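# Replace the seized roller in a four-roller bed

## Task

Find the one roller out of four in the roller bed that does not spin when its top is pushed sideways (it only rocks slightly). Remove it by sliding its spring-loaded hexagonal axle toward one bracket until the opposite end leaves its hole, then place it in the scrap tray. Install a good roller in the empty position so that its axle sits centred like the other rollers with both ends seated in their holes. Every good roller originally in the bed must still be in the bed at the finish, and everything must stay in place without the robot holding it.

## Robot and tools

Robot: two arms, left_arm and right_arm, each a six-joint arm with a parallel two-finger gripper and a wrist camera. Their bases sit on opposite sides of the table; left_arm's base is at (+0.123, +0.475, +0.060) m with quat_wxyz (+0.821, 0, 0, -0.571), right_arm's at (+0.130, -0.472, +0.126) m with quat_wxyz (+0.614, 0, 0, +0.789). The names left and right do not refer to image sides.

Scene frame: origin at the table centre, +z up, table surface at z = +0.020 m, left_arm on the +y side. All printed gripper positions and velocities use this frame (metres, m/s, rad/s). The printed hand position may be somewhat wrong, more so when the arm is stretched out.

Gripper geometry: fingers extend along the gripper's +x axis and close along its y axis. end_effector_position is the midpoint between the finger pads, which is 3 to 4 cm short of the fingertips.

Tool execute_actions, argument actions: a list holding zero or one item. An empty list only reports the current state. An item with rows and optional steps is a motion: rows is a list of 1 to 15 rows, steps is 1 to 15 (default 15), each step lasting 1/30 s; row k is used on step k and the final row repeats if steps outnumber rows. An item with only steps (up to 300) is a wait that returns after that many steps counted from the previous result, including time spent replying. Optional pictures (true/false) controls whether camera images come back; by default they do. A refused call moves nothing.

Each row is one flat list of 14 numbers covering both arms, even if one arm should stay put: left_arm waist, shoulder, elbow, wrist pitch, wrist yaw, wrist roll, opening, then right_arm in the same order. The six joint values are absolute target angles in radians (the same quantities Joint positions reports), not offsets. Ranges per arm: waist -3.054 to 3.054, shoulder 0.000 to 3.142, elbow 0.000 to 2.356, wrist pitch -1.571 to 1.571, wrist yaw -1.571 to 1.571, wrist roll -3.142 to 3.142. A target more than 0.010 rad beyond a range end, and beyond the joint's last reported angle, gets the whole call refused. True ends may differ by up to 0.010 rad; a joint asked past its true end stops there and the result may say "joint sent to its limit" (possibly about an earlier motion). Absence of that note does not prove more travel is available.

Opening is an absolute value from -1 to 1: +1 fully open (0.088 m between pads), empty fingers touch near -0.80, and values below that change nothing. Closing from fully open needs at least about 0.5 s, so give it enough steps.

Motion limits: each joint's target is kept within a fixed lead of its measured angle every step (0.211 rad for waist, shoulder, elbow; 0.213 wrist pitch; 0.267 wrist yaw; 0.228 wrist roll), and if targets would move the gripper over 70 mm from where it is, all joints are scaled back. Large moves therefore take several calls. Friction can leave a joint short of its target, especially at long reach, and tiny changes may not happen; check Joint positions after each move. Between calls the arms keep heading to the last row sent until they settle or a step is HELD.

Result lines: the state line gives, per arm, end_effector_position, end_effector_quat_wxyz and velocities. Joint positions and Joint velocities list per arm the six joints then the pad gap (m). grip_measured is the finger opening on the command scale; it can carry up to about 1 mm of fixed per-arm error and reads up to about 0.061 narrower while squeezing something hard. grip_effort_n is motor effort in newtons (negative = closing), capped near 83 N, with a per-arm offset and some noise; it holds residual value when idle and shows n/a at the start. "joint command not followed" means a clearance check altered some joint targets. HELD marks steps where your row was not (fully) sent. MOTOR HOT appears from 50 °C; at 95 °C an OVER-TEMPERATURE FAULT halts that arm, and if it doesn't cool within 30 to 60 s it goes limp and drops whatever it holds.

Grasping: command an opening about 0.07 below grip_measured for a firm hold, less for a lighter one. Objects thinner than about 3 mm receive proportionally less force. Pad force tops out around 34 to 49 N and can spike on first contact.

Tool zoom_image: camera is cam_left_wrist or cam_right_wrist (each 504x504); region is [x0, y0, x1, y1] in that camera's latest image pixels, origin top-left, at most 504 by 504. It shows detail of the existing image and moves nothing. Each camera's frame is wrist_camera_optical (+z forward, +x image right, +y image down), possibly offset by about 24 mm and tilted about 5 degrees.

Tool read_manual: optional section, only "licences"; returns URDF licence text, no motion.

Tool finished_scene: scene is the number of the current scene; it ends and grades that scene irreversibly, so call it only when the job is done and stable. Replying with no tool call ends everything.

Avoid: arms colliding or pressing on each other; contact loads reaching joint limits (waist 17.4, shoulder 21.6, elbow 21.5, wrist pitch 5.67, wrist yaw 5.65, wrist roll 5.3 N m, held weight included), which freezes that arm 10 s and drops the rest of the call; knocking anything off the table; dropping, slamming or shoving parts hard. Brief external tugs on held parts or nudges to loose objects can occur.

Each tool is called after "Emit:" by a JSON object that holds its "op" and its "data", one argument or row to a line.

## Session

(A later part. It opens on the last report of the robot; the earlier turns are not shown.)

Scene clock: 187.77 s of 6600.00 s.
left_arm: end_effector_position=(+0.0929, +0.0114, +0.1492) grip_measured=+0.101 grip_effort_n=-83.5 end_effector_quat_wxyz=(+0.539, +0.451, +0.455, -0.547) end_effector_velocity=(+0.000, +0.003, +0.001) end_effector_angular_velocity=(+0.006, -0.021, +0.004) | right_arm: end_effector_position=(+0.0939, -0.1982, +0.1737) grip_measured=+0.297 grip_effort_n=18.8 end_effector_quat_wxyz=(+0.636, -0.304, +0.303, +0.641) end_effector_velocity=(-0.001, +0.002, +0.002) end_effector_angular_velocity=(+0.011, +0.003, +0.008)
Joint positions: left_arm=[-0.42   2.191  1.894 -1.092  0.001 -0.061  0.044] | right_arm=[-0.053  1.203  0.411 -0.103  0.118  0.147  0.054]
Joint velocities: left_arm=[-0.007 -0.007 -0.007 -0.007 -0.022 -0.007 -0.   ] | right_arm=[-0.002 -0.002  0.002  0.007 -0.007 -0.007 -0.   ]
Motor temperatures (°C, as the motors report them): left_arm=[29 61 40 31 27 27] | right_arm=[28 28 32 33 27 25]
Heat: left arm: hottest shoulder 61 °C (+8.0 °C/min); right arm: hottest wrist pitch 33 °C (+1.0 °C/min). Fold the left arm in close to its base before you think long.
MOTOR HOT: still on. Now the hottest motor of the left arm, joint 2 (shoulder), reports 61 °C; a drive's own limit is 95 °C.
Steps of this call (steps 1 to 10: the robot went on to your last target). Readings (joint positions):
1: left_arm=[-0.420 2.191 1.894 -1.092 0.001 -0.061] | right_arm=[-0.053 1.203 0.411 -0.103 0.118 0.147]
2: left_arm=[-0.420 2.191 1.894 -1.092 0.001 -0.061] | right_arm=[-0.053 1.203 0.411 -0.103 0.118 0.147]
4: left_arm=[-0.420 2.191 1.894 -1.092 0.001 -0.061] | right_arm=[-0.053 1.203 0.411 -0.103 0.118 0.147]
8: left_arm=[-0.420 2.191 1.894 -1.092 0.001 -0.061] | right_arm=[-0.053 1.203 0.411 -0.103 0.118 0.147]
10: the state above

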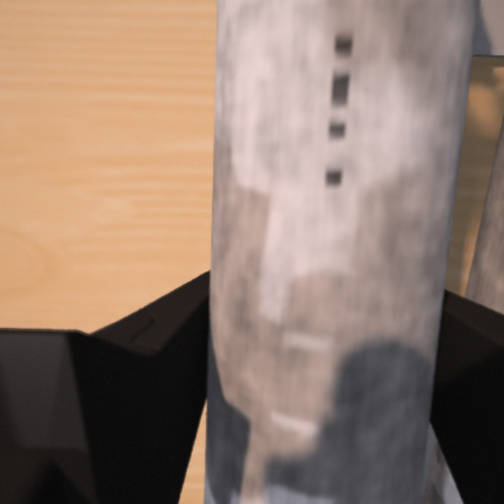

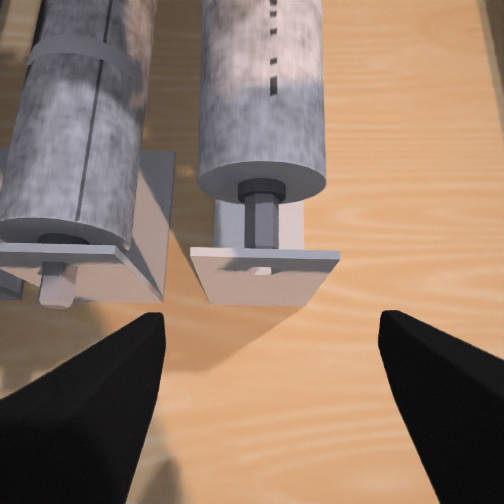

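Emit:
{"op": "execute_actions", "data": {
  "actions": [
    {"rows":[[-0.421,2.218,1.985,-1.108,0,-0.062,0,-0.05,1.2,0.4,-0.1,0.12,0.15,0.3]]}
  ]
}}

Emit:
{"op": "zoom_image", "data": {
  "camera": "cam_right_wrist",
  "region": [180,150,350,320]
}}

Scene clock: 192.03 s of 6600.00 s.
left_arm: end_effector_position=(+0.0926, +0.0067, +0.1492) grip_measured=+0.101 grip_effort_n=-83.5 end_effector_quat_wxyz=(+0.537, +0.454, +0.458, -0.544) end_effector_velocity=(+0.002, +0.003, +0.000) end_effector_angular_velocity=(+0.016, -0.024, -0.006) | right_arm: end_effector_position=(+0.0939, -0.1982, +0.1737) grip_measured=+0.297 grip_effort_n=18.8 end_effector_quat_wxyz=(+0.636, -0.304, +0.303, +0.641) end_effector_velocity=(-0.001, +0.003, +0.003) end_effector_angular_velocity=(+0.020, +0.005, +0.008)
Joint positions: left_arm=[-0.42   2.224  1.949 -1.126  0.001 -0.061  0.044] | right_arm=[-0.053  1.203  0.411 -0.103  0.118  0.147  0.054]
Joint velocities: left_arm=[-0.002  0.002  0.007 -0.022 -0.022  0.007 -0.   ] | right_arm=[-0.002 -0.002 -0.002  0.022 -0.007 -0.007 -0.   ]
Motor temperatures (°C, as the motors report them): left_arm=[29 63 39 31 27 27] | right_arm=[28 28 32 33 27 25]
Heat: left arm: hottest shoulder 63 °C (+10.0 °C/min); right arm: hottest wrist pitch 33 °C (+1.0 °C/min). Fold the left arm in close to its base before you think long.
MOTOR HOT: still on. Now the hottest motor of the left arm, joint 2 (shoulder), reports 63 °C; a drive's own limit is 95 °C.
Steps of this call (steps 1 to 15: the robot went on to your last target; steps 16 to 90: nothing new was sent; then 0.77 s passed at rest; steps 91 to 105: all 15 steps of this action). Readings (joint positions):
91: left_arm=[-0.420 2.192 1.899 -1.096 0.001 -0.061] | right_arm=[-0.053 1.203 0.411 -0.103 0.118 0.147]
92: left_arm=[-0.420 2.200 1.911 -1.106 0.001 -0.061] | right_arm=[-0.053 1.203 0.411 -0.103 0.118 0.147]
94: left_arm=[-0.420 2.211 1.930 -1.117 0.001 -0.061] | right_arm=[-0.053 1.203 0.411 -0.103 0.118 0.147]
98: left_arm=[-0.420 2.219 1.943 -1.125 0.001 -0.061] | right_arm=[-0.053 1.203 0.411 -0.103 0.118 0.147]
105: the state above

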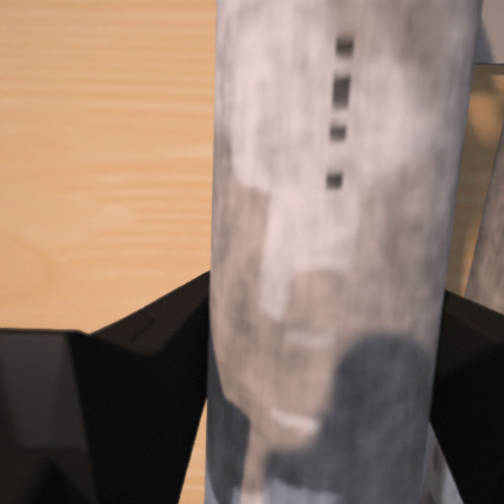

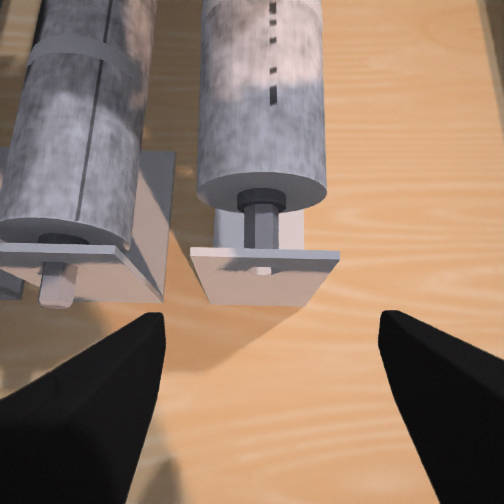

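Region (180, 150, 350, 320) of cam_right_wrist's 504x504 image, scaled by 2.965, with more detail than that image has.

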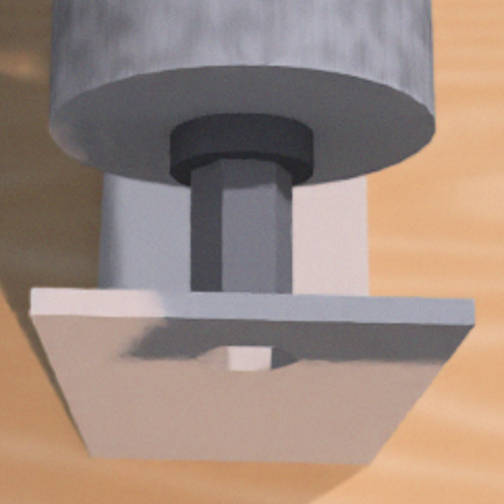

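Emit:
{"op": "execute_actions", "data": {
  "actions": [
    {"rows":[[-0.421,2.218,1.985,-1.108,0,-0.062,0,-0.12,0.6,0.1,-0.25,0,3.13,1]]}
  ],
  "pictures": false
}}

Emit:
{"op": "execute_actions", "data": {
  "actions": [
    {"steps":45}
  ]
}}

Scene clock: 196.83 s of 6600.00 s.
left_arm: end_effector_position=(+0.0926, +0.0066, +0.1492) grip_measured=+0.101 grip_effort_n=-83.5 end_effector_quat_wxyz=(+0.537, +0.454, +0.458, -0.544) end_effector_velocity=(-0.002, +0.002, -0.002) end_effector_angular_velocity=(+0.013, +0.008, +0.004) | right_arm: end_effector_position=(+0.1021, -0.2460, +0.1495) grip_measured=+0.980 grip_effort_n=18.8 end_effector_quat_wxyz=(+0.643, -0.256, +0.398, +0.602) end_effector_velocity=(+0.001, -0.002, -0.002) end_effector_angular_velocity=(-0.013, -0.000, +0.003)
Joint positions: left_arm=[-0.42   2.224  1.95  -1.127  0.001 -0.061  0.044] | right_arm=[-0.094  1.039  0.266 -0.191  0.047  0.332  0.087]
Joint velocities: left_arm=[-0.002  0.002 -0.002 -0.007  0.007 -0.007 -0.   ] | right_arm=[-0.007  0.002 -0.002 -0.007 -0.007 -0.007  0.003]
Motor temperatures (°C, as the motors report them): left_arm=[29 62 40 32 27 27] | right_arm=[28 28 32 33 27 25]
Heat: left arm: hottest shoulder 62 °C (+9.1 °C/min); right arm: hottest wrist pitch 33 °C (+0.0 °C/min). Fold the left arm in close to its base before you think long.
MOTOR HOT: still on. Now the hottest motor of the left arm, joint 2 (shoulder), reports 62 °C; a drive's own limit is 95 °C.
A step of this action was HELD (marked below), so the robot has no last target. An arm can still carry out its HELD step.
Steps of this call (steps 1 to 15: the robot went on to your last target; steps 16 to 90: nothing new was sent; then 1.30 s passed at rest; steps 91 to 105: all 15 steps of this action). Readings (joint positions):
91: left_arm=[-0.420 2.224 1.950 -1.127 0.001 -0.061] | right_arm=[-0.057 1.186 0.395 -0.105 0.105 0.174]
92: left_arm=[-0.420 2.224 1.950 -1.127 0.001 -0.061] | right_arm=[-0.069 1.142 0.364 -0.132 0.079 0.227]
94: left_arm=[-0.420 2.224 1.950 -1.127 0.001 -0.061] | right_arm=[-0.092 1.038 0.274 -0.191 0.047 0.330]
95: left_arm=[-0.420 2.224 1.950 -1.127 0.001 -0.061] | right_arm=[-0.094 1.027 0.256 -0.214 0.047 0.334] HELD
96: left_arm=[-0.420 2.224 1.950 -1.127 0.001 -0.061] | right_arm=[-0.094 1.036 0.251 -0.212 0.047 0.333] HELD
97: left_arm=[-0.420 2.224 1.950 -1.127 0.001 -0.061] | right_arm=[-0.094 1.041 0.251 -0.199 0.047 0.333] HELD
98: left_arm=[-0.420 2.224 1.950 -1.127 0.001 -0.061] | right_arm=[-0.094 1.040 0.256 -0.190 0.047 0.332] HELD
99: left_arm=[-0.420 2.224 1.950 -1.127 0.001 -0.061] | right_arm=[-0.094 1.039 0.263 -0.189 0.047 0.332] HELD
100: left_arm=[-0.420 2.224 1.950 -1.127 0.001 -0.061] | right_arm=[-0.094 1.039 0.266 -0.189 0.047 0.332] HELD
101: left_arm=[-0.420 2.224 1.950 -1.127 0.001 -0.061] | right_arm=[-0.094 1.039 0.266 -0.189 0.047 0.332] HELD
102: left_arm=[-0.420 2.224 1.950 -1.127 0.001 -0.061] | right_arm=[-0.094 1.039 0.266 -0.191 0.047 0.332] HELD
103: left_arm=[-0.420 2.224 1.950 -1.127 0.001 -0.061] | right_arm=[-0.094 1.039 0.266 -0.191 0.047 0.332] HELD
104: left_arm=[-0.420 2.224 1.950 -1.127 0.001 -0.061] | right_arm=[-0.094 1.039 0.266 -0.191 0.047 0.332] HELD
105: the state above HELD
joint command not followed: on one or more control steps a check withheld the commanded joint targets of the right arm, and it was not sent them on those steps. On the call's last step the targets were still withheld.
cause: the commanded joint targets would bring two parts of the arm too close to each other (joints 3 (elbow) to 5 (wrist yaw) lie between them); next, command targets that bring no two parts of the arm closer together.

Scene clock: 198.33 s of 6600.00 s.
left_arm: end_effector_position=(+0.0926, +0.0066, +0.1492) grip_measured=+0.101 grip_effort_n=-83.5 end_effector_quat_wxyz=(+0.537, +0.454, +0.458, -0.544) end_effector_velocity=(+0.000, +0.002, +0.000) end_effector_angular_velocity=(+0.008, +0.010, +0.023) | right_arm: end_effector_position=(+0.1021, -0.2460, +0.1495) grip_measured=+0.985 grip_effort_n=18.8 end_effector_quat_wxyz=(+0.643, -0.256, +0.398, +0.602) end_effector_velocity=(-0.003, -0.001, -0.002) end_effector_angular_velocity=(-0.005, +0.013, +0.016)
Joint positions: left_arm=[-0.42   2.224  1.95  -1.127  0.001 -0.061  0.044] | right_arm=[-0.094  1.039  0.266 -0.191  0.047  0.332  0.087]
Joint velocities: left_arm=[ 0.002 -0.002 -0.002 -0.007  0.007 -0.022 -0.   ] | right_arm=[-0.002  0.002 -0.007  0.007 -0.022 -0.007 -0.   ]
Motor temperatures (°C, as the motors report them): left_arm=[29 62 40 32 27 27] | right_arm=[28 28 32 33 27 25]
Heat: left arm: hottest shoulder 62 °C (+9.1 °C/min); right arm: hottest wrist pitch 33 °C (+0.0 °C/min). Fold the left arm in close to its base before you think long.
MOTOR HOT: still on. Now the hottest motor of the left arm, joint 2 (shoulder), reports 62 °C; a drive's own limit is 95 °C.
Steps of this call (steps 1 to 45: nothing new was sent). Readings (joint positions):
1: left_arm=[-0.420 2.224 1.950 -1.127 0.001 -0.061] | right_arm=[-0.094 1.039 0.266 -0.191 0.047 0.332]
2: left_arm=[-0.420 2.224 1.950 -1.127 0.001 -0.061] | right_arm=[-0.094 1.039 0.266 -0.191 0.047 0.332]
4: left_arm=[-0.420 2.224 1.950 -1.127 0.001 -0.061] | right_arm=[-0.094 1.039 0.266 -0.191 0.047 0.332]
8: left_arm=[-0.420 2.224 1.950 -1.127 0.001 -0.061] | right_arm=[-0.094 1.039 0.266 -0.191 0.047 0.332]
45: the state above

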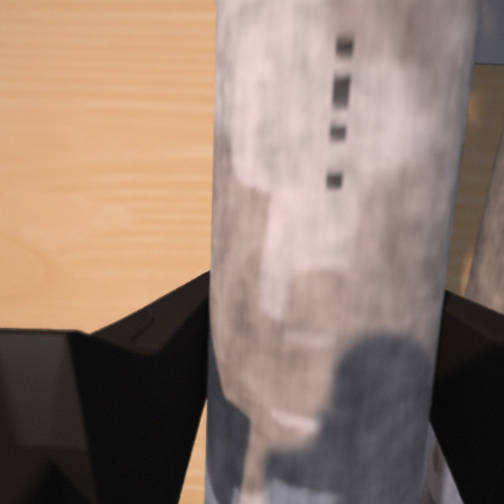

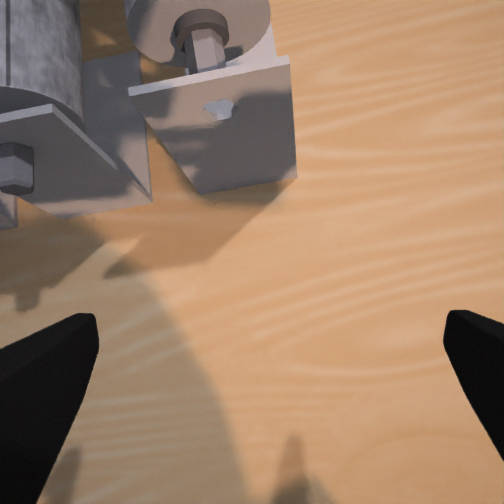

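Emit:
{"op": "execute_actions", "data": {
  "actions": [
    {"rows":[[-0.421,2.218,1.985,-1.108,0,-0.062,0,-0.12,0.95,0.28,-0.15,0,3.13,1]]}
  ],
  "pictures": false
}}

Emit:
{"op": "execute_actions", "data": {
  "actions": [
    {"steps":45}
  ]
}}

Scene clock: 200.60 s of 6600.00 s.
left_arm: end_effector_position=(+0.0926, +0.0066, +0.1492) grip_measured=+0.101 grip_effort_n=-83.5 end_effector_quat_wxyz=(+0.537, +0.454, +0.458, -0.544) end_effector_velocity=(-0.004, +0.002, +0.000) end_effector_angular_velocity=(+0.008, +0.005, -0.016) | right_arm: end_effector_position=(+0.0991, -0.2361, +0.1680) grip_measured=+0.985 grip_effort_n=18.8 end_effector_quat_wxyz=(+0.668, -0.120, +0.468, +0.566) end_effector_velocity=(+0.000, +0.006, +0.018) end_effector_angular_velocity=(+0.023, +0.516, -0.566)
Joint positions: left_arm=[-0.42   2.224  1.95  -1.127  0.001 -0.061  0.044] | right_arm=[-0.111  0.97   0.266 -0.16   0.011  0.619  0.087]
Joint velocities: left_arm=[-0.007 -0.002 -0.002 -0.007  0.007  0.007 -0.   ] | right_arm=[-0.027 -0.081 -0.002  0.007 -0.037  0.74  -0.   ]
Motor temperatures (°C, as the motors report them): left_arm=[29 62 41 32 27 27] | right_arm=[28 28 32 33 27 25]
Heat: left arm: hottest shoulder 62 °C (+9.2 °C/min); right arm: hottest wrist pitch 33 °C (+0.0 °C/min). Fold the left arm in close to its base before you think long.
MOTOR HOT: still on. Now the hottest motor of the left arm, joint 2 (shoulder), reports 62 °C; a drive's own limit is 95 °C.
Steps of this call (steps 1 to 53: nothing new was sent; steps 54 to 68: all 15 steps of this action). Readings (joint positions):
54: left_arm=[-0.420 2.224 1.950 -1.127 0.001 -0.061] | right_arm=[-0.094 1.039 0.266 -0.191 0.047 0.332]
55: left_arm=[-0.420 2.224 1.950 -1.127 0.001 -0.061] | right_arm=[-0.094 1.037 0.266 -0.191 0.047 0.338]
57: left_arm=[-0.420 2.224 1.950 -1.127 0.001 -0.061] | right_arm=[-0.095 1.029 0.266 -0.189 0.042 0.366]
61: left_arm=[-0.420 2.224 1.950 -1.127 0.001 -0.061] | right_arm=[-0.101 1.001 0.266 -0.174 0.027 0.450]
68: the state above

Scene clock: 202.10 s of 6600.00 s.
left_arm: end_effector_position=(+0.0926, +0.0066, +0.1492) grip_measured=+0.101 grip_effort_n=-83.5 end_effector_quat_wxyz=(+0.537, +0.454, +0.458, -0.544) end_effector_velocity=(+0.005, +0.002, +0.000) end_effector_angular_velocity=(+0.006, -0.018, +0.028) | right_arm: end_effector_position=(+0.0987, -0.2341, +0.1725) grip_measured=+0.986 grip_effort_n=18.4 end_effector_quat_wxyz=(+0.623, +0.263, +0.698, +0.236) end_effector_velocity=(-0.001, +0.001, +0.001) end_effector_angular_velocity=(-0.057, +0.495, -0.549)
Joint positions: left_arm=[-0.42   2.224  1.95  -1.127  0.001 -0.061  0.044] | right_arm=[-0.116  0.955  0.266 -0.153  0.002  1.743  0.087]
Joint velocities: left_arm=[ 0.002 -0.002 -0.002 -0.007 -0.022 -0.022 -0.   ] | right_arm=[-0.002 -0.002 -0.002  0.007 -0.007  0.74  -0.   ]
Motor temperatures (°C, as the motors report them): left_arm=[29 62 41 32 27 27] | right_arm=[28 28 32 33 27 25]
Heat: left arm: hottest shoulder 62 °C (+9.1 °C/min); right arm: hottest wrist pitch 33 °C (+0.0 °C/min). Fold the left arm in close to its base before you think long.
MOTOR HOT: still on. Now the hottest motor of the left arm, joint 2 (shoulder), reports 62 °C; a drive's own limit is 95 °C.
Steps of this call (steps 1 to 45: the robot went on to your last target). Readings (joint positions):
1: left_arm=[-0.420 2.224 1.950 -1.127 0.001 -0.061] | right_arm=[-0.112 0.968 0.266 -0.159 0.010 0.644]
2: left_arm=[-0.420 2.224 1.950 -1.127 0.001 -0.061] | right_arm=[-0.113 0.966 0.266 -0.158 0.009 0.669]
4: left_arm=[-0.420 2.224 1.950 -1.127 0.001 -0.061] | right_arm=[-0.114 0.963 0.266 -0.157 0.007 0.719]
8: left_arm=[-0.420 2.224 1.950 -1.127 0.001 -0.061] | right_arm=[-0.115 0.958 0.266 -0.155 0.005 0.818]
45: the state above

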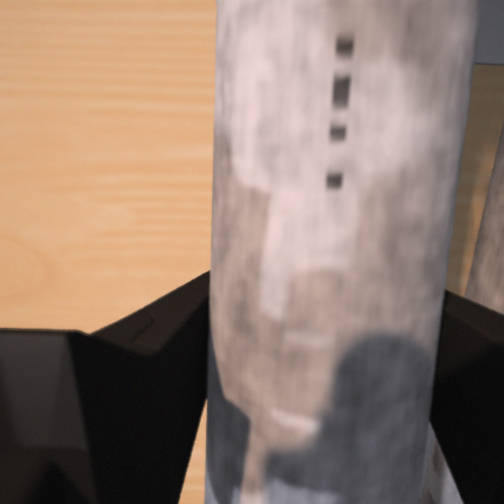

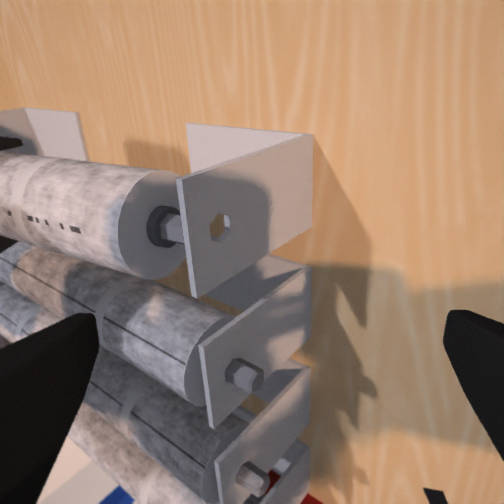

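Emit:
{"op": "execute_actions", "data": {
  "actions": [
    {"rows":[[-0.419,2.175,1.915,-1.125,0,-0.062,0,-0.12,0.95,0.28,-0.15,0,3.13,1]]}
  ],
  "pictures": false
}}

Emit:
{"op": "execute_actions", "data": {
  "actions": [
    {"steps":10}
  ]
}}

Emit:
{"op": "zoom_image", "data": {
  "camera": "cam_right_wrist",
  "region": [150,150,400,400]
}}

Scene clock: 205.70 s of 6600.00 s.
left_arm: end_effector_position=(+0.0932, +0.0153, +0.1410) grip_measured=+0.101 grip_effort_n=-83.5 end_effector_quat_wxyz=(+0.530, +0.463, +0.466, -0.537) end_effector_velocity=(+0.002, +0.000, -0.003) end_effector_angular_velocity=(+0.002, -0.006, +0.011) | right_arm: end_effector_position=(+0.0987, -0.2341, +0.1725) grip_measured=+0.986 grip_effort_n=17.9 end_effector_quat_wxyz=(+0.312, +0.600, +0.688, -0.264) end_effector_velocity=(-0.001, +0.000, -0.000) end_effector_angular_velocity=(+0.002, +0.001, +0.008)
Joint positions: left_arm=[-0.42   2.218  1.911 -1.127  0.001 -0.061  0.044] | right_arm=[-0.116  0.955  0.266 -0.153  0.002  3.127  0.087]
Joint velocities: left_arm=[ 0.002  0.002 -0.007  0.007 -0.007 -0.007 -0.   ] | right_arm=[-0.002  0.002 -0.002  0.007 -0.007 -0.007 -0.   ]
Motor temperatures (°C, as the motors report them): left_arm=[29 62 41 32 27 27] | right_arm=[28 28 32 33 27 25]
Heat: left arm: hottest shoulder 62 °C (+9.0 °C/min); right arm: hottest wrist pitch 33 °C (+0.0 °C/min). Fold the left arm in close to its base before you think long.
MOTOR HOT: still on. Now the hottest motor of the left arm, joint 2 (shoulder), reports 62 °C; a drive's own limit is 95 °C.
Steps of this call (steps 1 to 75: the robot went on to your last target; steps 76 to 93: nothing new was sent; steps 94 to 108: all 15 steps of this action). Readings (joint positions):
94: left_arm=[-0.420 2.224 1.947 -1.126 0.001 -0.061] | right_arm=[-0.116 0.955 0.266 -0.153 0.002 3.127]
95: left_arm=[-0.420 2.222 1.940 -1.125 0.001 -0.061] | right_arm=[-0.116 0.955 0.266 -0.153 0.002 3.127]
97: left_arm=[-0.420 2.218 1.928 -1.123 0.001 -0.061] | right_arm=[-0.116 0.955 0.266 -0.153 0.002 3.127]
101: left_arm=[-0.420 2.218 1.913 -1.126 0.001 -0.061] | right_arm=[-0.116 0.955 0.266 -0.153 0.002 3.127]
108: the state above

Scene clock: 206.03 s of 6600.00 s.
left_arm: end_effector_position=(+0.0932, +0.0153, +0.1410) grip_measured=+0.101 grip_effort_n=-83.5 end_effector_quat_wxyz=(+0.530, +0.463, +0.466, -0.537) end_effector_velocity=(+0.000, +0.001, +0.002) end_effector_angular_velocity=(+0.002, -0.006, +0.006) | right_arm: end_effector_position=(+0.0987, -0.2341, +0.1725) grip_measured=+0.986 grip_effort_n=17.9 end_effector_quat_wxyz=(+0.312, +0.600, +0.688, -0.264) end_effector_velocity=(-0.000, -0.003, -0.002) end_effector_angular_velocity=(-0.017, -0.002, +0.008)
Joint positions: left_arm=[-0.42   2.218  1.911 -1.127  0.001 -0.061  0.044] | right_arm=[-0.116  0.955  0.266 -0.153  0.002  3.127  0.087]
Joint velocities: left_arm=[-0.002 -0.002  0.002 -0.007 -0.007 -0.007 -0.   ] | right_arm=[-0.002 -0.002  0.002 -0.022 -0.007 -0.007 -0.   ]
Motor temperatures (°C, as the motors report them): left_arm=[29 62 41 32 27 27] | right_arm=[28 28 32 33 27 25]
Heat: left arm: hottest shoulder 62 °C (+9.1 °C/min); right arm: hottest wrist pitch 33 °C (+0.0 °C/min). Fold the left arm in close to its base before you think long.
MOTOR HOT: still on. Now the hottest motor of the left arm, joint 2 (shoulder), reports 62 °C; a drive's own limit is 95 °C.
Steps of this call (steps 1 to 10: the robot went on to your last target). Readings (joint positions):
1: left_arm=[-0.420 2.218 1.911 -1.127 0.001 -0.061] | right_arm=[-0.116 0.955 0.266 -0.153 0.002 3.127]
2: left_arm=[-0.420 2.218 1.911 -1.127 0.001 -0.061] | right_arm=[-0.116 0.955 0.266 -0.153 0.002 3.127]
4: left_arm=[-0.420 2.218 1.911 -1.127 0.001 -0.061] | right_arm=[-0.116 0.955 0.266 -0.153 0.002 3.127]
8: left_arm=[-0.420 2.218 1.911 -1.127 0.001 -0.061] | right_arm=[-0.116 0.955 0.266 -0.153 0.002 3.127]
10: the state above

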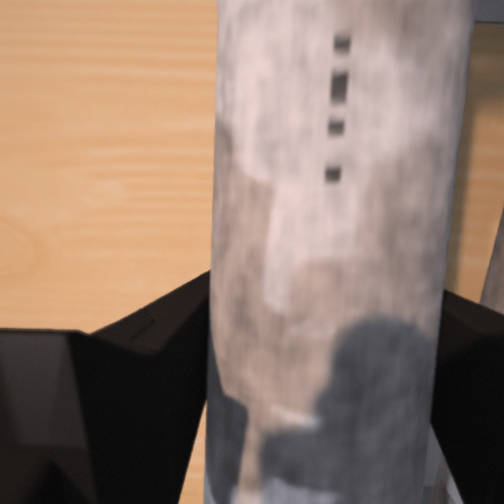

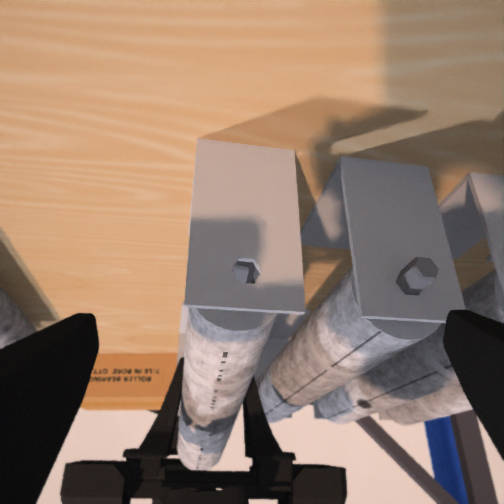

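Region (150, 150, 400, 400) of cam_right_wrist's 504x504 image, scaled by 2.016, with more detail than that image has.

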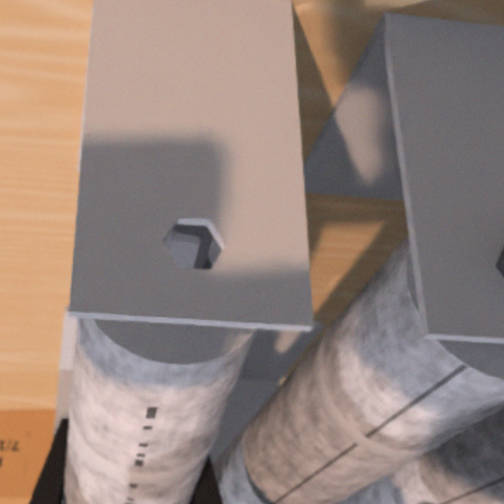

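Emit:
{"op": "execute_actions", "data": {
  "actions": [
    {"rows":[[-0.419,2.175,1.915,-1.1,0,-0.062,0,-0.12,0.95,0.28,-0.15,0,3.13,1]]}
  ]
}}

Emit:
{"op": "zoom_image", "data": {
  "camera": "cam_right_wrist",
  "region": [180,220,310,350]
}}

Scene clock: 209.27 s of 6600.00 s.
left_arm: end_effector_position=(+0.0930, +0.0116, +0.1413) grip_measured=+0.101 grip_effort_n=-83.5 end_effector_quat_wxyz=(+0.533, +0.458, +0.461, -0.541) end_effector_velocity=(+0.002, +0.003, +0.001) end_effector_angular_velocity=(+0.007, -0.009, -0.004) | right_arm: end_effector_position=(+0.0987, -0.2340, +0.1726) grip_measured=+0.986 grip_effort_n=17.9 end_effector_quat_wxyz=(+0.312, +0.600, +0.688, -0.264) end_effector_velocity=(-0.002, -0.002, -0.001) end_effector_angular_velocity=(-0.009, +0.010, +0.018)
Joint positions: left_arm=[-0.42   2.217  1.909 -1.107  0.001 -0.061  0.044] | right_arm=[-0.116  0.954  0.266 -0.153  0.002  3.127  0.087]
Joint velocities: left_arm=[ 0.002 -0.007 -0.007 -0.007 -0.007  0.007 -0.   ] | right_arm=[-0.002 -0.002 -0.002 -0.007 -0.022 -0.007 -0.   ]
Motor temperatures (°C, as the motors report them): left_arm=[29 63 40 32 27 27] | right_arm=[28 28 32 33 27 25]
Heat: left arm: hottest shoulder 63 °C (+9.2 °C/min); right arm: hottest wrist pitch 33 °C (+0.0 °C/min). Fold the left arm in close to its base before you think long.
MOTOR HOT: still on. Now the hottest motor of the left arm, joint 2 (shoulder), reports 63 °C; a drive's own limit is 95 °C.
Steps of this call (steps 1 to 15: the robot went on to your last target; steps 16 to 82: nothing new was sent; steps 83 to 97: all 15 steps of this action). Readings (joint positions):
83: left_arm=[-0.420 2.218 1.911 -1.126 0.001 -0.061] | right_arm=[-0.116 0.955 0.266 -0.153 0.002 3.127]
84: left_arm=[-0.420 2.218 1.910 -1.123 0.001 -0.061] | right_arm=[-0.116 0.955 0.266 -0.153 0.002 3.127]
86: left_arm=[-0.420 2.218 1.909 -1.114 0.001 -0.061] | right_arm=[-0.116 0.954 0.266 -0.153 0.002 3.127]
90: left_arm=[-0.420 2.218 1.909 -1.109 0.001 -0.061] | right_arm=[-0.116 0.954 0.266 -0.153 0.002 3.127]
97: the state above

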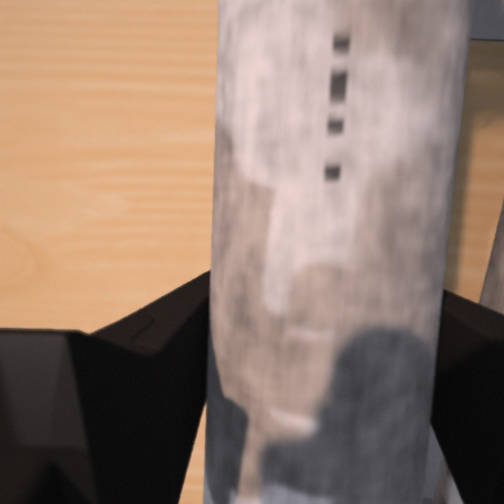

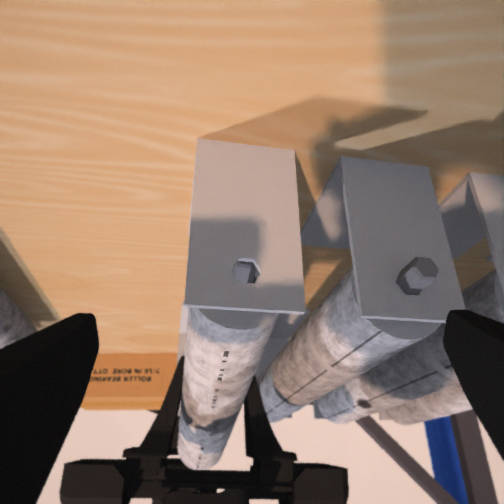

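Region (180, 220, 310, 350) of cam_right_wrist's 504x504 image, scaled by 3.877, with more detail than that image has.

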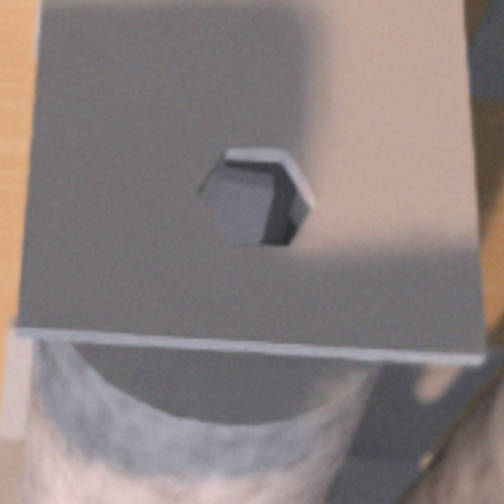

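Emit:
{"op": "execute_actions", "data": {
  "actions": [
    {"rows":[[-0.419,2.16,1.915,-1.107,0,-0.062,0,-0.12,0.95,0.28,-0.15,0,3.13,1]]}
  ]
}}

Emit:
{"op": "zoom_image", "data": {
  "camera": "cam_right_wrist",
  "region": [180,220,310,350]
}}

Scene clock: 212.37 s of 6600.00 s.
left_arm: end_effector_position=(+0.0930, +0.0119, +0.1457) grip_measured=+0.101 grip_effort_n=-83.5 end_effector_quat_wxyz=(+0.535, +0.456, +0.459, -0.543) end_effector_velocity=(+0.002, +0.003, +0.001) end_effector_angular_velocity=(+0.006, -0.023, -0.006) | right_arm: end_effector_position=(+0.0987, -0.2340, +0.1726) grip_measured=+0.986 grip_effort_n=17.9 end_effector_quat_wxyz=(+0.312, +0.600, +0.688, -0.264) end_effector_velocity=(-0.000, -0.000, +0.000) end_effector_angular_velocity=(-0.004, +0.010, -0.003)
Joint positions: left_arm=[-0.42   2.206  1.907 -1.108  0.001 -0.061  0.044] | right_arm=[-0.116  0.954  0.266 -0.153  0.002  3.127  0.087]
Joint velocities: left_arm=[-0.002 -0.007 -0.007 -0.007 -0.022  0.007 -0.   ] | right_arm=[-0.002 -0.002  0.002 -0.007 -0.007  0.007 -0.   ]
Motor temperatures (°C, as the motors report them): left_arm=[29 65 40 32 27 27] | right_arm=[28 28 33 33 27 25]
Heat: left arm: hottest shoulder 65 °C (+10.0 °C/min); right arm: hottest elbow 33 °C (+0.0 °C/min). Fold the left arm in close to its base before you think long.
MOTOR HOT: still on. Now the hottest motor of the left arm, joint 2 (shoulder), reports 65 °C; a drive's own limit is 95 °C.
Steps of this call (steps 1 to 15: the robot went on to your last target; steps 16 to 78: nothing new was sent; steps 79 to 93: all 15 steps of this action). Readings (joint positions):
79: left_arm=[-0.420 2.216 1.909 -1.107 0.001 -0.061] | right_arm=[-0.116 0.954 0.266 -0.153 0.002 3.127]
80: left_arm=[-0.420 2.215 1.908 -1.107 0.001 -0.061] | right_arm=[-0.116 0.954 0.266 -0.153 0.002 3.127]
82: left_arm=[-0.420 2.212 1.908 -1.107 0.001 -0.061] | right_arm=[-0.116 0.954 0.266 -0.153 0.002 3.127]
86: left_arm=[-0.420 2.206 1.908 -1.107 0.001 -0.061] | right_arm=[-0.116 0.954 0.266 -0.153 0.002 3.127]
93: the state above

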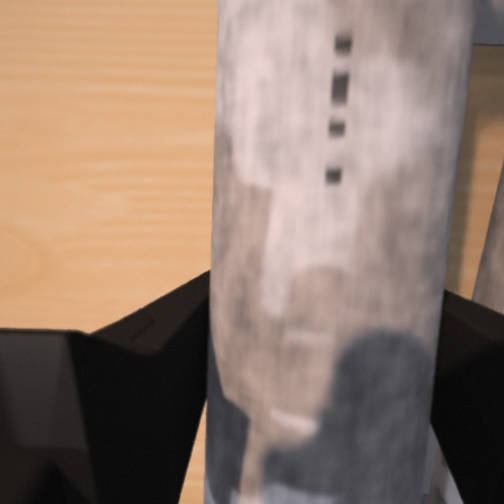

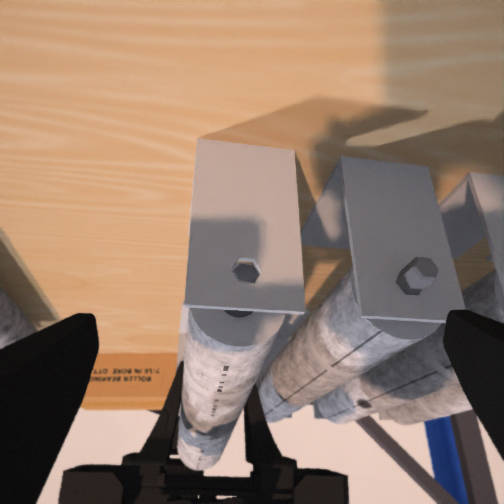

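Region (180, 220, 310, 350) of cam_right_wrist's 504x504 image, scaled by 3.877, with more detail than that image has.

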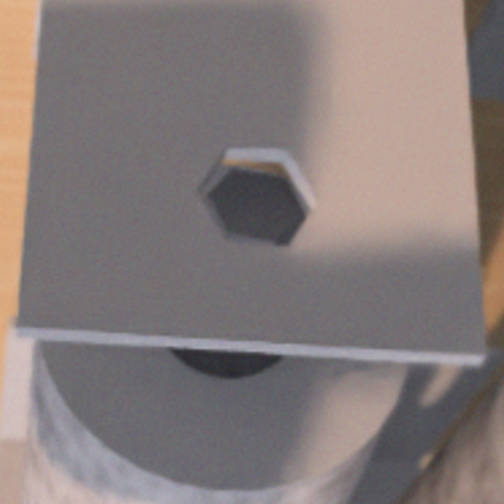

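Aligned. Push gently with the wrist.

Emit:
{"op": "execute_actions", "data": {
  "actions": [
    {"rows":[[-0.419,2.16,1.915,-1.07,0,-0.062,0,-0.12,0.95,0.28,-0.15,0,3.13,1]]}
  ]
}}

Emit:
{"op": "zoom_image", "data": {
  "camera": "cam_right_wrist",
  "region": [180,220,310,350]
}}

Scene clock: 219.53 s of 6600.00 s.
left_arm: end_effector_position=(+0.0932, +0.0060, +0.1465) grip_measured=+0.101 grip_effort_n=-83.5 end_effector_quat_wxyz=(+0.542, +0.448, +0.452, -0.549) end_effector_velocity=(+0.000, +0.005, -0.001) end_effector_angular_velocity=(+0.022, +0.007, +0.008) | right_arm: end_effector_position=(+0.0987, -0.2340, +0.1726) grip_measured=+0.986 grip_effort_n=17.9 end_effector_quat_wxyz=(+0.312, +0.600, +0.688, -0.264) end_effector_velocity=(-0.003, +0.000, +0.001) end_effector_angular_velocity=(+0.006, +0.012, +0.018)
Joint positions: left_arm=[-0.419  2.206  1.905 -1.078  0.    -0.061  0.044] | right_arm=[-0.116  0.954  0.266 -0.153  0.002  3.127  0.087]
Joint velocities: left_arm=[ 0.002 -0.002 -0.002 -0.022  0.007 -0.007 -0.   ] | right_arm=[-0.002 -0.002 -0.002  0.007 -0.022 -0.007 -0.   ]
Motor temperatures (°C, as the motors report them): left_arm=[29 68 39 31 27 27] | right_arm=[28 28 33 33 27 25]
Heat: left arm: hottest shoulder 68 °C (+11.1 °C/min); right arm: hottest elbow 33 °C (+0.0 °C/min). Fold the left arm in close to its base before you think long.
MOTOR HOT: still on. Now the hottest motor of the left arm, joint 2 (shoulder), reports 68 °C; a drive's own limit is 95 °C.
Steps of this call (steps 1 to 15: the robot went on to your last target; steps 16 to 90: nothing new was sent; then 3.67 s passed at rest; steps 91 to 105: all 15 steps of this action). Readings (joint positions):
91: left_arm=[-0.420 2.206 1.907 -1.107 0.001 -0.061] | right_arm=[-0.116 0.954 0.266 -0.153 0.002 3.127]
92: left_arm=[-0.420 2.206 1.906 -1.102 0.001 -0.061] | right_arm=[-0.116 0.954 0.266 -0.153 0.002 3.127]
94: left_arm=[-0.420 2.206 1.906 -1.089 0.001 -0.061] | right_arm=[-0.116 0.954 0.266 -0.153 0.002 3.127]
98: left_arm=[-0.419 2.206 1.905 -1.081 0.000 -0.061] | right_arm=[-0.116 0.954 0.266 -0.153 0.002 3.127]
105: the state above

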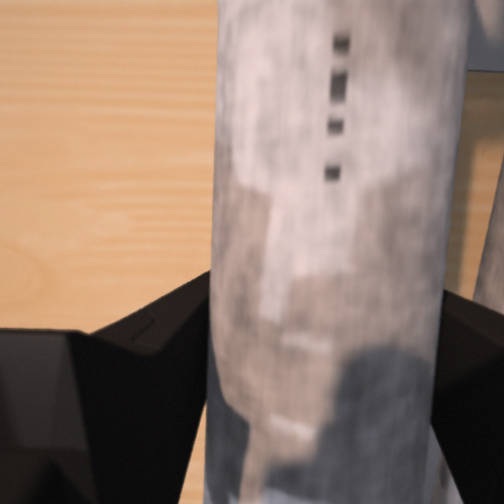

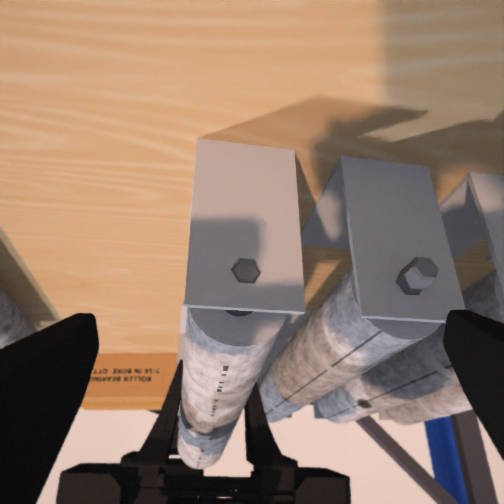

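Region (180, 220, 310, 350) of cam_right_wrist's 504x504 image, scaled by 3.877, with more detail than that image has.

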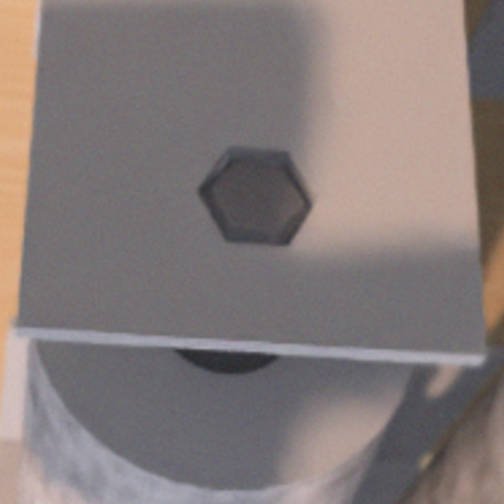

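Emit:
{"op": "execute_actions", "data": {
  "actions": [
    {"rows":[[-0.417,2.205,1.915,-0.995,0,-0.062,0,-0.12,0.95,0.28,-0.15,0,3.13,1]]}
  ]
}}

Emit:
{"op": "execute_actions", "data": {
  "actions": [
    {"rows":[[-0.415,2.225,1.9,-0.97,0,-0.062,0,-0.12,1.1,0.36,-0.2,0,0.115,-0.2]]}
  ],
  "pictures": false
}}

Emit:
{"op": "execute_actions", "data": {
  "actions": [
    {"steps":25}
  ]
}}

Scene clock: 224.57 s of 6600.00 s.
left_arm: end_effector_position=(+0.0926, -0.0091, +0.1403) grip_measured=+0.101 grip_effort_n=-83.5 end_effector_quat_wxyz=(+0.553, +0.432, +0.438, -0.562) end_effector_velocity=(+0.000, +0.003, +0.001) end_effector_angular_velocity=(+0.007, -0.009, -0.008) | right_arm: end_effector_position=(+0.0987, -0.2340, +0.1726) grip_measured=+0.986 grip_effort_n=17.9 end_effector_quat_wxyz=(+0.312, +0.600, +0.688, -0.264) end_effector_velocity=(+0.002, -0.001, -0.001) end_effector_angular_velocity=(-0.006, -0.011, -0.002)
Joint positions: left_arm=[-0.418  2.225  1.902 -1.002  0.    -0.061  0.044] | right_arm=[-0.116  0.954  0.266 -0.153  0.002  3.127  0.087]
Joint velocities: left_arm=[-0.002 -0.007 -0.007 -0.007 -0.007  0.007 -0.   ] | right_arm=[-0.002 -0.002 -0.002 -0.007  0.007 -0.007 -0.   ]
Motor temperatures (°C, as the motors report them): left_arm=[29 69 39 31 27 27] | right_arm=[28 28 33 33 27 25]
Heat: left arm: hottest shoulder 69 °C (+11.1 °C/min); right arm: hottest elbow 33 °C (+0.0 °C/min). Fold the left arm in close to its base before you think long.
MOTOR HOT: still on. Now the hottest motor of the left arm, joint 2 (shoulder), reports 69 °C; a drive's own limit is 95 °C.
Steps of this call (steps 1 to 15: the robot went on to your last target; steps 16 to 90: nothing new was sent; then 1.53 s passed at rest; steps 91 to 105: all 15 steps of this action). Readings (joint positions):
91: left_arm=[-0.419 2.206 1.905 -1.074 0.000 -0.061] | right_arm=[-0.116 0.954 0.266 -0.153 0.002 3.127]
92: left_arm=[-0.418 2.206 1.903 -1.060 0.000 -0.061] | right_arm=[-0.116 0.954 0.266 -0.153 0.002 3.127]
94: left_arm=[-0.418 2.211 1.902 -1.022 0.000 -0.061] | right_arm=[-0.116 0.954 0.266 -0.153 0.002 3.127]
98: left_arm=[-0.418 2.222 1.902 -1.009 0.000 -0.061] | right_arm=[-0.116 0.954 0.266 -0.153 0.002 3.127]
105: the state above

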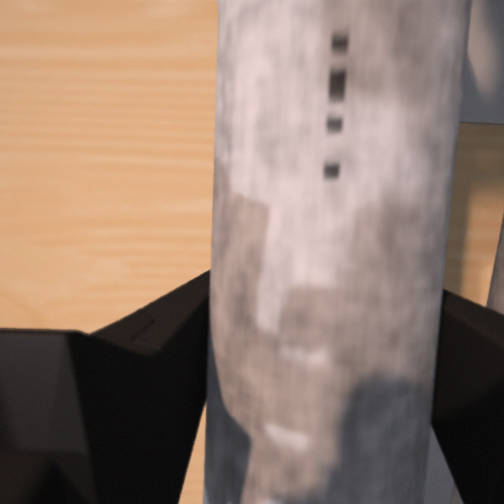

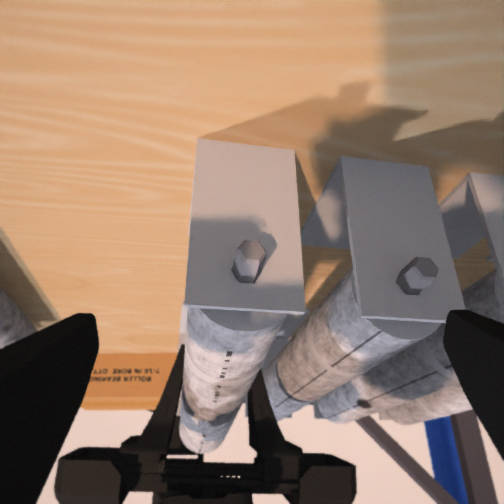

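Scene clock: 225.07 s of 6600.00 s.
left_arm: end_effector_position=(+0.0927, -0.0101, +0.1348) grip_measured=+0.101 grip_effort_n=-83.5 end_effector_quat_wxyz=(+0.553, +0.432, +0.439, -0.562) end_effector_velocity=(+0.002, +0.000, +0.006) end_effector_angular_velocity=(-0.008, -0.008, -0.003) | right_arm: end_effector_position=(+0.0979, -0.2281, +0.1630) grip_measured=-0.184 grip_effort_n=-14.2 end_effector_quat_wxyz=(+0.551, +0.399, +0.733, -0.007) end_effector_velocity=(-0.000, -0.001, -0.002) end_effector_angular_velocity=(+0.115, -0.981, +1.390)
Joint positions: left_arm=[-0.418  2.232  1.892 -0.985  0.    -0.061  0.044] | right_arm=[-0.116  1.095  0.343 -0.198  0.002  2.314  0.03 ]
Joint velocities: left_arm=[ 0.002 -0.012  0.002 -0.007 -0.007  0.007 -0.   ] | right_arm=[-0.002  0.007  0.002 -0.007 -0.007 -1.707 -0.007]
Motor temperatures (°C, as the motors report them): left_arm=[29 69 39 31 27 27] | right_arm=[28 28 33 33 27 25]
Heat: left arm: hottest shoulder 69 °C (+10.1 °C/min); right arm: hottest elbow 33 °C (+0.0 °C/min). Fold the left arm in close to its base before you think long.
MOTOR HOT: still on. Now the hottest motor of the left arm, joint 2 (shoulder), reports 69 °C; a drive's own limit is 95 °C.
Steps of this call (steps 1 to 15: all 15 steps of this action). Readings (joint positions):
1: left_arm=[-0.418 2.226 1.901 -1.000 0.000 -0.061] | right_arm=[-0.116 0.966 0.272 -0.157 0.002 3.103]
2: left_arm=[-0.418 2.228 1.898 -0.994 0.000 -0.061] | right_arm=[-0.116 0.997 0.289 -0.170 0.002 3.041]
4: left_arm=[-0.418 2.231 1.895 -0.988 0.000 -0.061] | right_arm=[-0.116 1.052 0.319 -0.182 0.002 2.929]
8: left_arm=[-0.418 2.232 1.893 -0.986 0.000 -0.061] | right_arm=[-0.116 1.085 0.340 -0.194 0.002 2.705]
15: the state above

Scene clock: 225.90 s of 6600.00 s.
left_arm: end_effector_position=(+0.0927, -0.0102, +0.1348) grip_measured=+0.101 grip_effort_n=-83.5 end_effector_quat_wxyz=(+0.553, +0.432, +0.438, -0.562) end_effector_velocity=(+0.002, +0.002, +0.000) end_effector_angular_velocity=(+0.006, -0.016, +0.024) | right_arm: end_effector_position=(+0.0979, -0.2281, +0.1629) grip_measured=-0.197 grip_effort_n=-14.7 end_effector_quat_wxyz=(+0.678, -0.051, +0.565, +0.468) end_effector_velocity=(-0.003, -0.005, -0.004) end_effector_angular_velocity=(+0.097, -0.952, +1.381)
Joint positions: left_arm=[-0.418  2.232  1.892 -0.985  0.    -0.061  0.044] | right_arm=[-0.116  1.096  0.344 -0.199  0.002  0.912  0.029]
Joint velocities: left_arm=[-0.002 -0.002 -0.002 -0.007 -0.022 -0.022 -0.   ] | right_arm=[ 0.002  0.002 -0.002 -0.022 -0.022 -1.678 -0.   ]
Motor temperatures (°C, as the motors report them): left_arm=[29 69 39 31 27 27] | right_arm=[28 28 33 33 27 25]
Heat: left arm: hottest shoulder 69 °C (+10.0 °C/min); right arm: hottest elbow 33 °C (+0.0 °C/min). Fold the left arm in close to its base before you think long.
MOTOR HOT: still on. Now the hottest motor of the left arm, joint 2 (shoulder), reports 69 °C; a drive's own limit is 95 °C.
Steps of this call (steps 1 to 25: the robot went on to your last target). Readings (joint positions):
1: left_arm=[-0.418 2.232 1.892 -0.985 0.000 -0.061] | right_arm=[-0.116 1.096 0.344 -0.198 0.002 2.258]
2: left_arm=[-0.418 2.232 1.892 -0.985 0.000 -0.061] | right_arm=[-0.116 1.096 0.344 -0.198 0.002 2.202]
4: left_arm=[-0.418 2.232 1.892 -0.985 0.000 -0.061] | right_arm=[-0.116 1.096 0.344 -0.198 0.002 2.090]
8: left_arm=[-0.418 2.232 1.892 -0.985 0.000 -0.061] | right_arm=[-0.116 1.096 0.344 -0.198 0.002 1.867]
25: the state above

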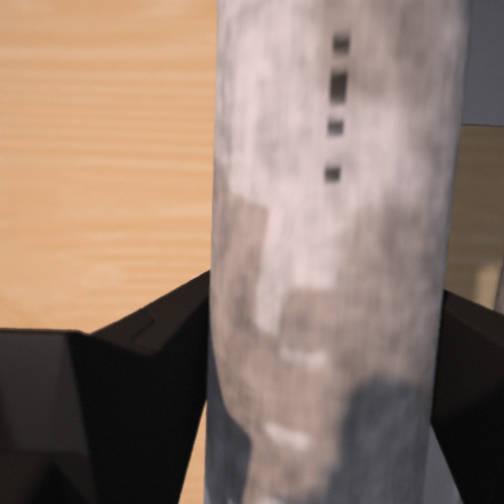

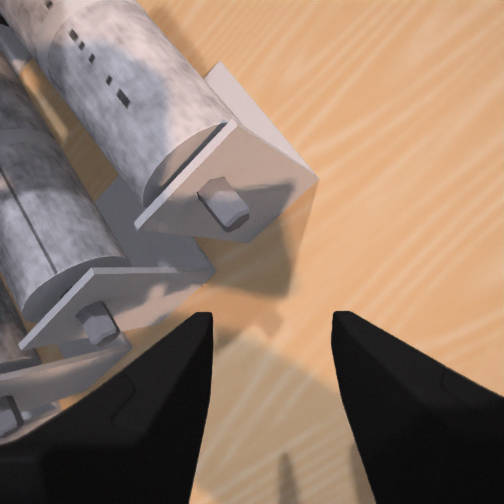

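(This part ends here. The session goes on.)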